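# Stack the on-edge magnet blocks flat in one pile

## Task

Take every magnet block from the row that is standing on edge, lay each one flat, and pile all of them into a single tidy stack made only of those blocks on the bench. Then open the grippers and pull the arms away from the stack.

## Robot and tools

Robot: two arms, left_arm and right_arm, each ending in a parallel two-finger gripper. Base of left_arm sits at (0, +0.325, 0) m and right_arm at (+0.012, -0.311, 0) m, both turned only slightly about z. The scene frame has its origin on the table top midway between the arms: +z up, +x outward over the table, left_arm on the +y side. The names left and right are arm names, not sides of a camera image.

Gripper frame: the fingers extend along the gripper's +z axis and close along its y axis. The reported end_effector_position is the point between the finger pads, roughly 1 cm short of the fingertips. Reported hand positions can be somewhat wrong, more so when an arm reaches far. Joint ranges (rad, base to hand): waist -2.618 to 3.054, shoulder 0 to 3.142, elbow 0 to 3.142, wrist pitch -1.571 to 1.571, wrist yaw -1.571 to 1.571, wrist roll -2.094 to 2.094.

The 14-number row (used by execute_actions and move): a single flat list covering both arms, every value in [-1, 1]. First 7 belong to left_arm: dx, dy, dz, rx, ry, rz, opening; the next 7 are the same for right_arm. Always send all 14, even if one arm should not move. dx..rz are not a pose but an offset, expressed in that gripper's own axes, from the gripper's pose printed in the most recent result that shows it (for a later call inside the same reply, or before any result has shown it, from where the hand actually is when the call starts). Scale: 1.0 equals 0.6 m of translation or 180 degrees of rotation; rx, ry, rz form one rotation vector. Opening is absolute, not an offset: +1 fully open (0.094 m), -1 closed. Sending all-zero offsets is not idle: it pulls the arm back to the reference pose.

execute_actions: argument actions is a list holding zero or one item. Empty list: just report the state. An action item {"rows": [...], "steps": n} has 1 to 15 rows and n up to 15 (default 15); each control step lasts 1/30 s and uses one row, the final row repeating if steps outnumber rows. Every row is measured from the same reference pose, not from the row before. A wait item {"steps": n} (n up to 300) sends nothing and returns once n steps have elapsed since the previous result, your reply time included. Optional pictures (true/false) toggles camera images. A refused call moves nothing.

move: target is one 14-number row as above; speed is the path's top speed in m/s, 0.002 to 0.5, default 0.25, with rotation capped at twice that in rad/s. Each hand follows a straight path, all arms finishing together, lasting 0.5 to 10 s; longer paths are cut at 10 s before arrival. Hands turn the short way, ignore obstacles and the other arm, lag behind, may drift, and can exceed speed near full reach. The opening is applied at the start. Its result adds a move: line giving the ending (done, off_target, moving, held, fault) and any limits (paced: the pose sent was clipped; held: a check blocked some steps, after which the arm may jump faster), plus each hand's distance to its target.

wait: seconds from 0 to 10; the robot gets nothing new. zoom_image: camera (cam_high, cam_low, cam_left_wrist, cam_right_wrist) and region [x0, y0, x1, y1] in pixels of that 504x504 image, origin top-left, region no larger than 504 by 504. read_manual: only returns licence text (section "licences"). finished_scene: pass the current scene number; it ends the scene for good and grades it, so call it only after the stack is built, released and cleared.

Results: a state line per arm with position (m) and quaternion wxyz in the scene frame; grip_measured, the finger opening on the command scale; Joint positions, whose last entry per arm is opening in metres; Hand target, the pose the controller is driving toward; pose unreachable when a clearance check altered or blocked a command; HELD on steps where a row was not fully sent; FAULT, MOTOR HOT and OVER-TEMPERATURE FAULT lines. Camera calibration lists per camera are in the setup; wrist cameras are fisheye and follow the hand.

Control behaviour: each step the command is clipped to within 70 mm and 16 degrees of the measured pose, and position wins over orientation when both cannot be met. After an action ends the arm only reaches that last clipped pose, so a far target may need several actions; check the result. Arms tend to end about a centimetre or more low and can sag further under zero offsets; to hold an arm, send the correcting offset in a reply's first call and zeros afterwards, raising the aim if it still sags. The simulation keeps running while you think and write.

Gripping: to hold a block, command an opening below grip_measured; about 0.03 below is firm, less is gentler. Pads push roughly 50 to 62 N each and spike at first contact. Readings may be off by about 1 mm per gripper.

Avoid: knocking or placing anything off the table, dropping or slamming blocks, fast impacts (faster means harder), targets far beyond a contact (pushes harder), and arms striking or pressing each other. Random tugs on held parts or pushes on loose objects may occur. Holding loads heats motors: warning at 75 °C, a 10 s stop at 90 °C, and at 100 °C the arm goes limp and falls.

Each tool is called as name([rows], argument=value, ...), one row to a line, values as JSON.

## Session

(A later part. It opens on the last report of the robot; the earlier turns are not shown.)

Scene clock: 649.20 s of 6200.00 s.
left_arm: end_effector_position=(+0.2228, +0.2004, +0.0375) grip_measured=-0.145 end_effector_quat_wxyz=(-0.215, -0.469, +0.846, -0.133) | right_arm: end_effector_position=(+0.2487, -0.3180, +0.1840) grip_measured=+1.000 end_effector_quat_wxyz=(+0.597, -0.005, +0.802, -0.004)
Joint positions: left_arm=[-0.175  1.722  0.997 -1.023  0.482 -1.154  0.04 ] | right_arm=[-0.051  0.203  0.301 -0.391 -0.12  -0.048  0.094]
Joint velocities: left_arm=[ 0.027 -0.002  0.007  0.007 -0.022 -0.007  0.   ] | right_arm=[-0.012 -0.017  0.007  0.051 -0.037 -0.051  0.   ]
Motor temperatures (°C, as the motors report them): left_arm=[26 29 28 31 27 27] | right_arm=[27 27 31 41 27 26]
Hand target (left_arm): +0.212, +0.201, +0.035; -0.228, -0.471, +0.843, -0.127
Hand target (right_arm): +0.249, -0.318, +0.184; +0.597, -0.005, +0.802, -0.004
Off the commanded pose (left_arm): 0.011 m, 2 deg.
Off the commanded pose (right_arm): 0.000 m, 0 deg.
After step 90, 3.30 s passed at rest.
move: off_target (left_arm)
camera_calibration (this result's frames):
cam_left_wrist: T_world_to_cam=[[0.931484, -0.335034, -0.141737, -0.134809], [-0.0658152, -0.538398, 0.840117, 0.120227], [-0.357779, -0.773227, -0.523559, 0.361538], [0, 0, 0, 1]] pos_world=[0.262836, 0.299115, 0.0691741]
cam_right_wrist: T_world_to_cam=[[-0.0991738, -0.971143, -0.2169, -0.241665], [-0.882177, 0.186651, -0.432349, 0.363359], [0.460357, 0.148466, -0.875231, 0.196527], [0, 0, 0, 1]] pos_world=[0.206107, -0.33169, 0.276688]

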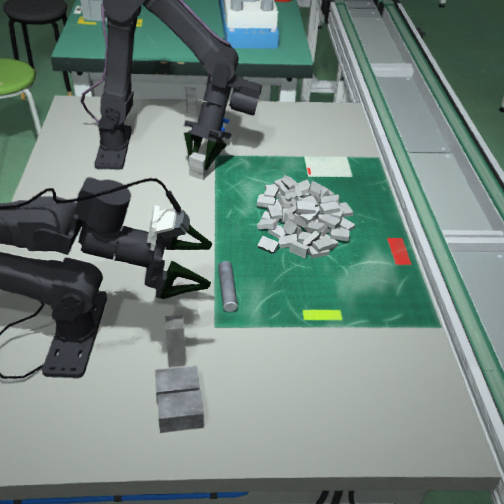

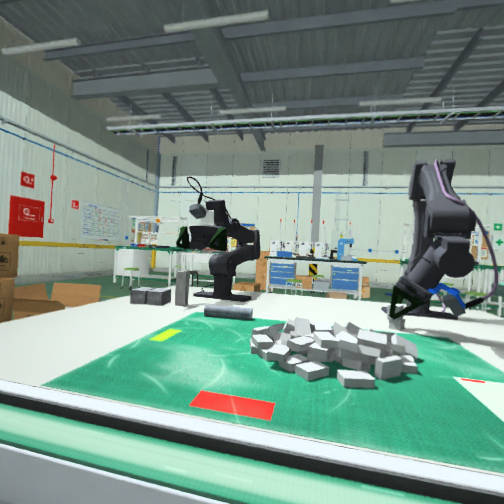

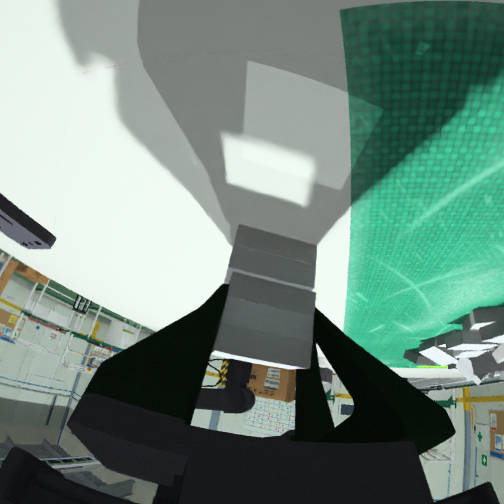

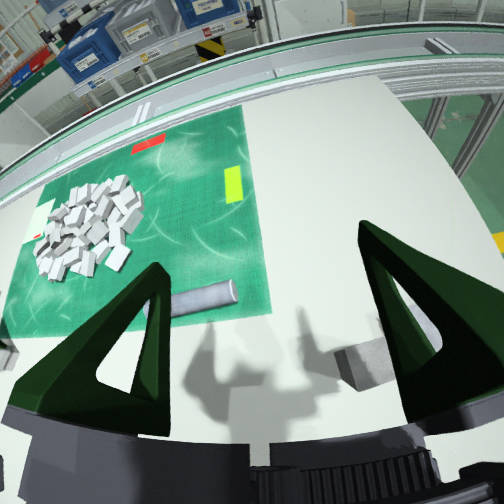

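move(target=[-0.0079,0.0088,-0.0066,-0.004,0,-0.002,-0.19,0,0,0,0,0,0,1], speed=0.01)

zoom_image(camera="cam_left_wrist", region=[190, 190, 350, 380])

Scene clock: 659.70 s of 6200.00 s.
left_arm: end_effector_position=(+0.2236, +0.2036, +0.0377) grip_measured=-0.145 end_effector_quat_wxyz=(-0.215, -0.467, +0.847, -0.136) | right_arm: end_effector_position=(+0.2487, -0.3180, +0.1840) grip_measured=+1.000 end_effector_quat_wxyz=(+0.597, -0.005, +0.802, -0.004)
Joint positions: left_arm=[-0.161  1.722  0.997 -1.027  0.483 -1.135  0.04 ] | right_arm=[-0.051  0.203  0.301 -0.391 -0.12  -0.048  0.094]
Joint velocities: left_arm=[ 0.002 -0.012 -0.007 -0.022  0.051 -0.095 -0.   ] | right_arm=[ 0.002 -0.012  0.007  0.022 -0.095 -0.022  0.   ]
Motor temperatures (°C, as the motors report them): left_arm=[26 29 28 31 27 27] | right_arm=[27 27 31 41 27 26]
Hand target (left_arm): +0.221, +0.208, +0.038; -0.218, -0.470, +0.846, -0.127
Hand target (right_arm): +0.249, -0.318, +0.184; +0.597, -0.005, +0.802, -0.004
Off the commanded pose (left_arm): 0.005 m, 1 deg.
Off the commanded pose (right_arm): 0.000 m, 0 deg.
After step 90, 6.47 s passed at rest.
move: done
camera_calibration (this result's frames):
cam_left_wrist: T_world_to_cam=[[0.931177, -0.337869, -0.136944, -0.133899], [-0.0700623, -0.534481, 0.842271, 0.121868], [-0.357772, -0.774709, -0.521369, 0.364631], [0, 0, 0, 1]] pos_world=[0.263677, 0.302379, 0.0691243]
cam_right_wrist: T_world_to_cam=[[-0.0991738, -0.971143, -0.2169, -0.241665], [-0.882177, 0.186651, -0.432349, 0.363359], [0.460357, 0.148466, -0.875231, 0.196527], [0, 0, 0, 1]] pos_world=[0.206107, -0.33169, 0.276688]

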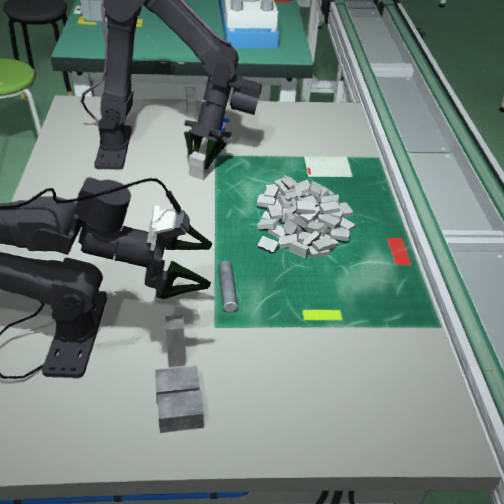

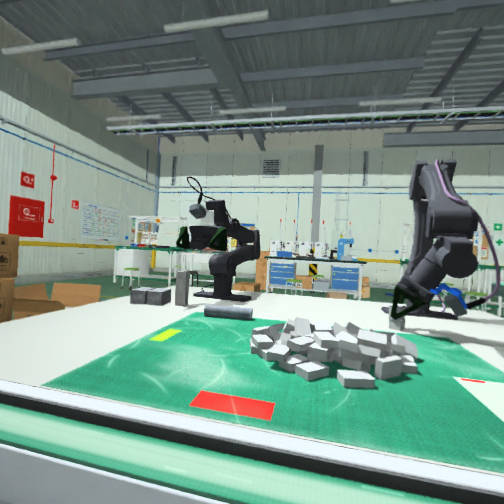

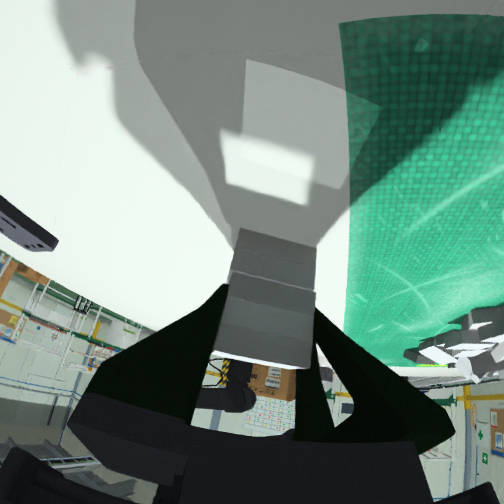

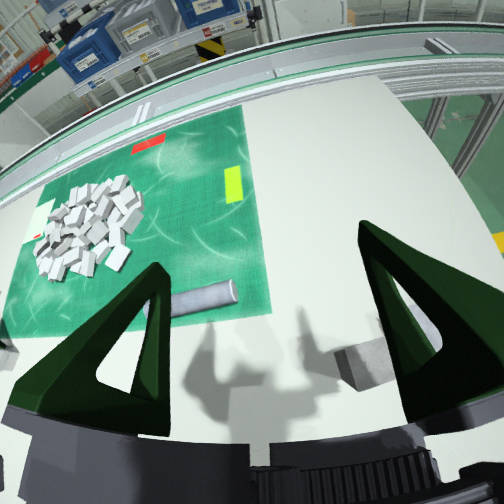

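Region (190, 190, 350, 380) of cam_left_wrist's 504x504 image, scaled by 2.653, with more detail than that image has; it fills the left 424 columns of this view, and the rest is white.

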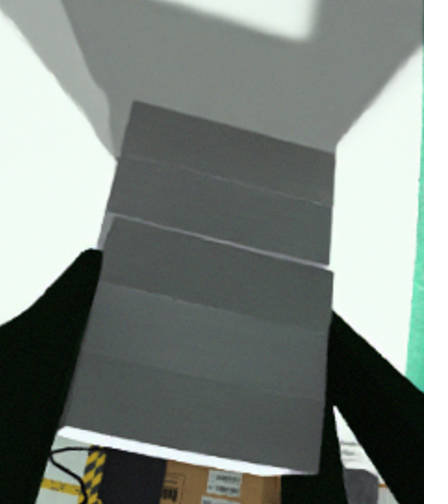

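execute_actions([
  {"rows":[[0,0,0,0,0,0,-0.17,0,0,0,0,0,0,1],[0,0,0,0,0,0,-0.16,0,0,0,0,0,0,1],[0,0,0,0,0,0,-0.15,0,0,0,0,0,0,1],[0,0,0,0,0,0,-0.14,0,0,0,0,0,0,1],[0,0,0,0,0,0,-0.13,0,0,0,0,0,0,1],[0,0,0,0,0,0,-0.12,0,0,0,0,0,0,1],[0,0,0,0,0,0,-0.10,0,0,0,0,0,0,1],[0,0,0,0,0,0,-0.07,0,0,0,0,0,0,1],[0,0,0,0,0,0,-0.03,0,0,0,0,0,0,1],[0,0,0,0,0,0,0.02,0,0,0,0,0,0,1],[0,0,0,0,0,0,0.08,0,0,0,0,0,0,1],[0,0,0,0,0,0,0.14,0,0,0,0,0,0,1],[0,0,0,0,0,0,0.2,0,0,0,0,0,0,1],[0,0,0,0,0,0,0.25,0,0,0,0,0,0,1],[0,0,0,0,0,0,0.3,0,0,0,0,0,0,1]],"steps":15},
], pictures=false)

move(target=[0.02,0,-0.16,0,0,0,0.3,0,0,0,0,0,0,1], speed=0.12)

Scene clock: 668.47 s of 6200.00 s.
left_arm: end_effector_position=(+0.2236, +0.2036, +0.0377) grip_measured=+0.276 end_effector_quat_wxyz=(-0.214, -0.467, +0.847, -0.136) | right_arm: end_effector_position=(+0.2487, -0.3180, +0.1840) grip_measured=+1.000 end_effector_quat_wxyz=(+0.597, -0.005, +0.802, -0.004)
Joint positions: left_arm=[-0.161  1.722  0.997 -1.027  0.483 -1.134  0.06 ] | right_arm=[-0.051  0.203  0.301 -0.391 -0.12  -0.048  0.094]
Joint velocities: left_arm=[ 0.007  0.002 -0.007 -0.051  0.022 -0.022  0.045] | right_arm=[ 0.007  0.007 -0.002  0.066  0.007 -0.022  0.   ]
Motor temperatures (°C, as the motors report them): left_arm=[26 29 28 31 27 27] | right_arm=[27 27 31 41 27 26]
Hand target (left_arm): +0.224, +0.204, +0.038; -0.215, -0.467, +0.847, -0.136
Hand target (right_arm): +0.249, -0.318, +0.184; +0.597, -0.005, +0.802, -0.004
Off the commanded pose (left_arm): 0.000 m, 0 deg.
Off the commanded pose (right_arm): 0.000 m, 0 deg.
Steps of this call (steps 1 to 90: nothing new was sent; then 5.27 s passed at rest; steps 91 to 105: all 15 steps of this action). Readings (end_effector_position):
91: left_arm (+0.2236, +0.2036, +0.0377) | right_arm (+0.2487, -0.3180, +0.1840)
92: left_arm (+0.2236, +0.2036, +0.0377) | right_arm (+0.2487, -0.3180, +0.1840)
94: left_arm (+0.2236, +0.2036, +0.0377) | right_arm (+0.2487, -0.3180, +0.1840)
98: left_arm (+0.2236, +0.2036, +0.0377) | right_arm (+0.2487, -0.3180, +0.1840)
105: the state above

Scene clock: 670.10 s of 6200.00 s.
left_arm: end_effector_position=(+0.2399, +0.2336, +0.1207) grip_measured=+0.299 end_effector_quat_wxyz=(-0.223, -0.468, +0.845, -0.133) | right_arm: end_effector_position=(+0.2487, -0.3180, +0.1840) grip_measured=+1.000 end_effector_quat_wxyz=(+0.597, -0.005, +0.802, -0.004)
Joint positions: left_arm=[-0.044  1.701  1.311 -1.438  0.462 -1.006  0.061] | right_arm=[-0.051  0.203  0.301 -0.391 -0.12  -0.048  0.094]
Joint velocities: left_arm=[-0.017 -0.002 -0.007 -0.037  0.037  0.007 -0.001] | right_arm=[-0.002 -0.012  0.007  0.081 -0.139 -0.022  0.   ]
Motor temperatures (°C, as the motors report them): left_arm=[26 29 28 31 27 27] | right_arm=[27 27 31 41 27 26]
Hand target (left_arm): +0.242, +0.237, +0.126; -0.214, -0.467, +0.847, -0.134
Hand target (right_arm): +0.249, -0.318, +0.184; +0.597, -0.005, +0.802, -0.004
Off the commanded pose (left_arm): 0.007 m, 1 deg.
Off the commanded pose (right_arm): 0.000 m, 0 deg.
move: done
camera_calibration (this result's frames):
cam_left_wrist: T_world_to_cam=[[0.928773, -0.338044, -0.152008, -0.12516], [-0.0551571, -0.531601, 0.845197, 0.0645819], [-0.366521, -0.776612, -0.512383, 0.438438], [0, 0, 0, 1]] pos_world=[0.280504, 0.332518, 0.151038]
cam_right_wrist: T_world_to_cam=[[-0.0991738, -0.971143, -0.2169, -0.241665], [-0.882177, 0.186651, -0.432349, 0.363359], [0.460357, 0.148466, -0.875231, 0.196527], [0, 0, 0, 1]] pos_world=[0.206107, -0.33169, 0.276688]

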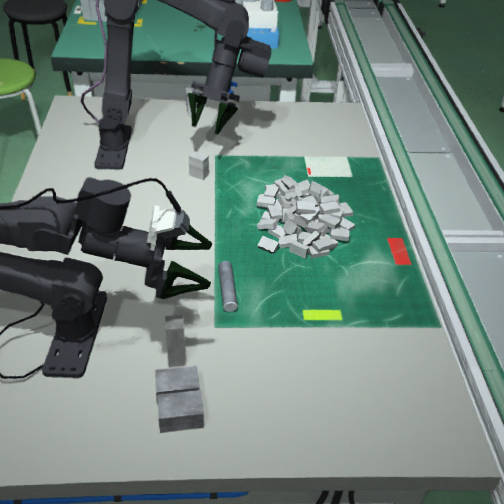

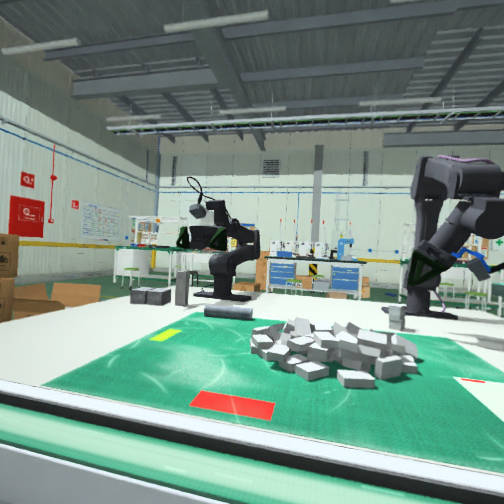

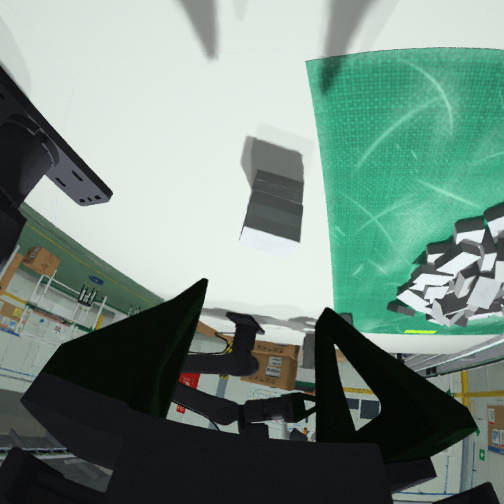

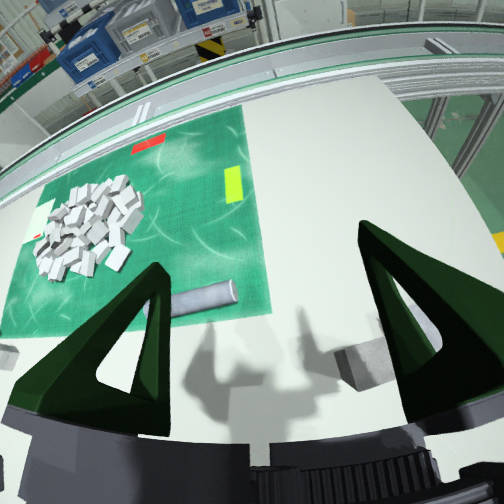

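move(target=[-0.142,0.072,-0.178,0,-0.25,0,0.3,0,0,0,0,0,0,1], speed=0.25)

zoom_image(camera="cam_high", region=[170, 130, 230, 190])

zoom_image(camera="cam_low", region=[370, 280, 430, 340])

Scene clock: 679.40 s of 6200.00 s.
left_arm: end_effector_position=(+0.2708, +0.3601, +0.1685) grip_measured=+0.299 end_effector_quat_wxyz=(+0.105, -0.484, +0.867, +0.056) | right_arm: end_effector_position=(+0.2487, -0.3180, +0.1840) grip_measured=+1.000 end_effector_quat_wxyz=(+0.597, -0.005, +0.802, -0.004)
Joint positions: left_arm=[ 0.004  1.454  1.335 -1.322 -0.201 -1.013  0.061] | right_arm=[-0.051  0.203  0.301 -0.391 -0.12  -0.048  0.094]
Joint velocities: left_arm=[-0.002 -0.002  0.007  0.022 -0.007 -0.037 -0.   ] | right_arm=[ 0.002  0.002 -0.012  0.037  0.007 -0.066  0.   ]
Motor temperatures (°C, as the motors report them): left_arm=[26 30 29 30 27 27] | right_arm=[27 27 31 41 27 26]
Hand target (left_arm): +0.269, +0.366, +0.170; +0.114, -0.484, +0.865, +0.063
Hand target (right_arm): +0.249, -0.318, +0.184; +0.597, -0.005, +0.802, -0.004
Off the commanded pose (left_arm): 0.005 m, 1 deg.
Off the commanded pose (right_arm): 0.000 m, 0 deg.
After step 90, 4.17 s passed at rest.
move: done
camera_calibration (this result's frames):
cam_left_wrist: T_world_to_cam=[[0.958679, -0.283604, 0.022443, -0.16092], [-0.278563, -0.919759, 0.276491, 0.389177], [-0.0577717, -0.271318, -0.960755, 0.382418], [0, 0, 0, 1]] pos_world=[0.284774, 0.416068, 0.263417]
cam_right_wrist: T_world_to_cam=[[-0.0991738, -0.971143, -0.2169, -0.241665], [-0.882177, 0.186651, -0.432349, 0.363359], [0.460357, 0.148466, -0.875231, 0.196527], [0, 0, 0, 1]] pos_world=[0.206107, -0.33169, 0.276688]

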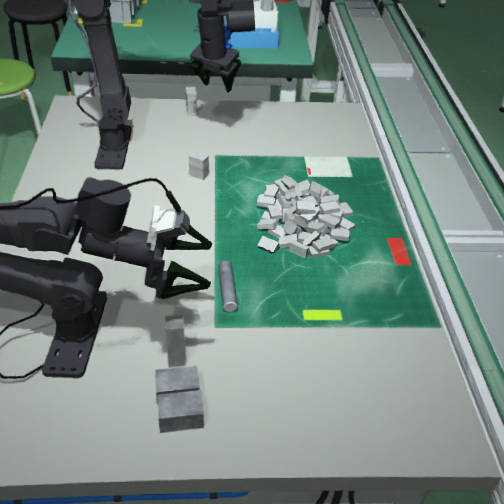

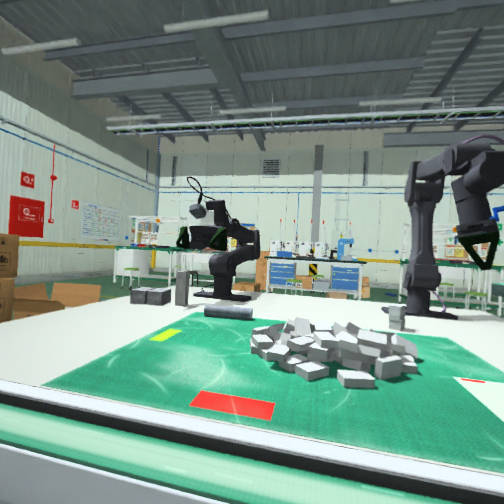

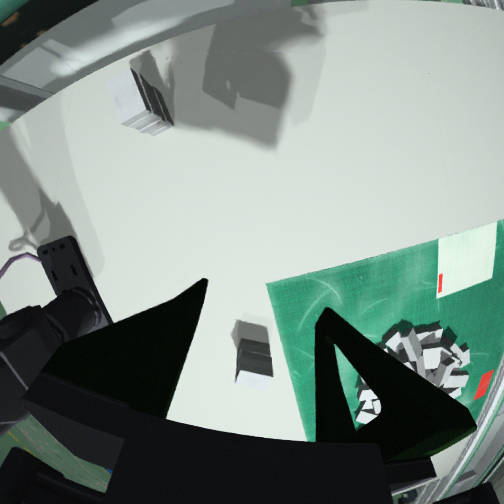

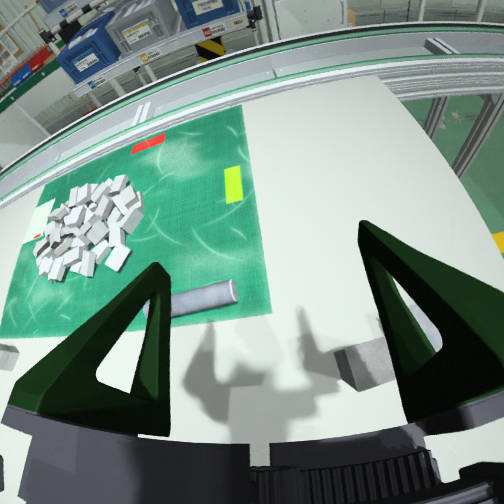

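Region (170, 130, 230, 190) of cam_high's 504x504 image, scaled by 8.400, with more detail than that image has.

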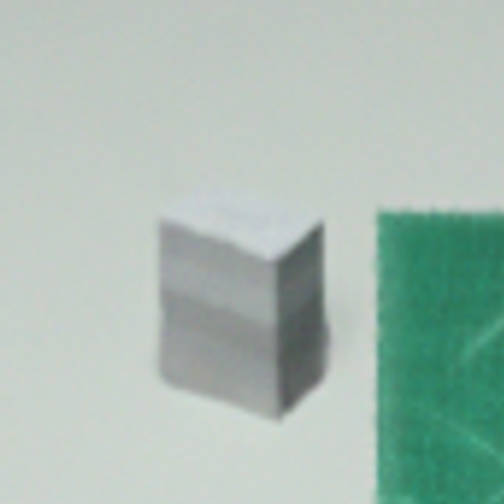

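Region (370, 280, 430, 340) of cam_low's 504x504 image, scaled by 8.400, with more detail than that image has.

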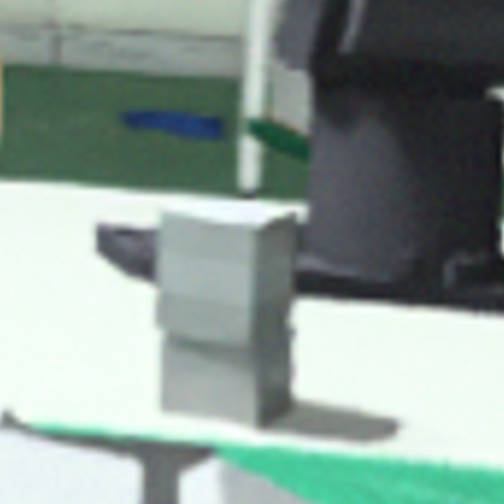

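The stack is neat, within about 1–2 mm.

finished_scene(scene=1)

The scene is finished: the task was done.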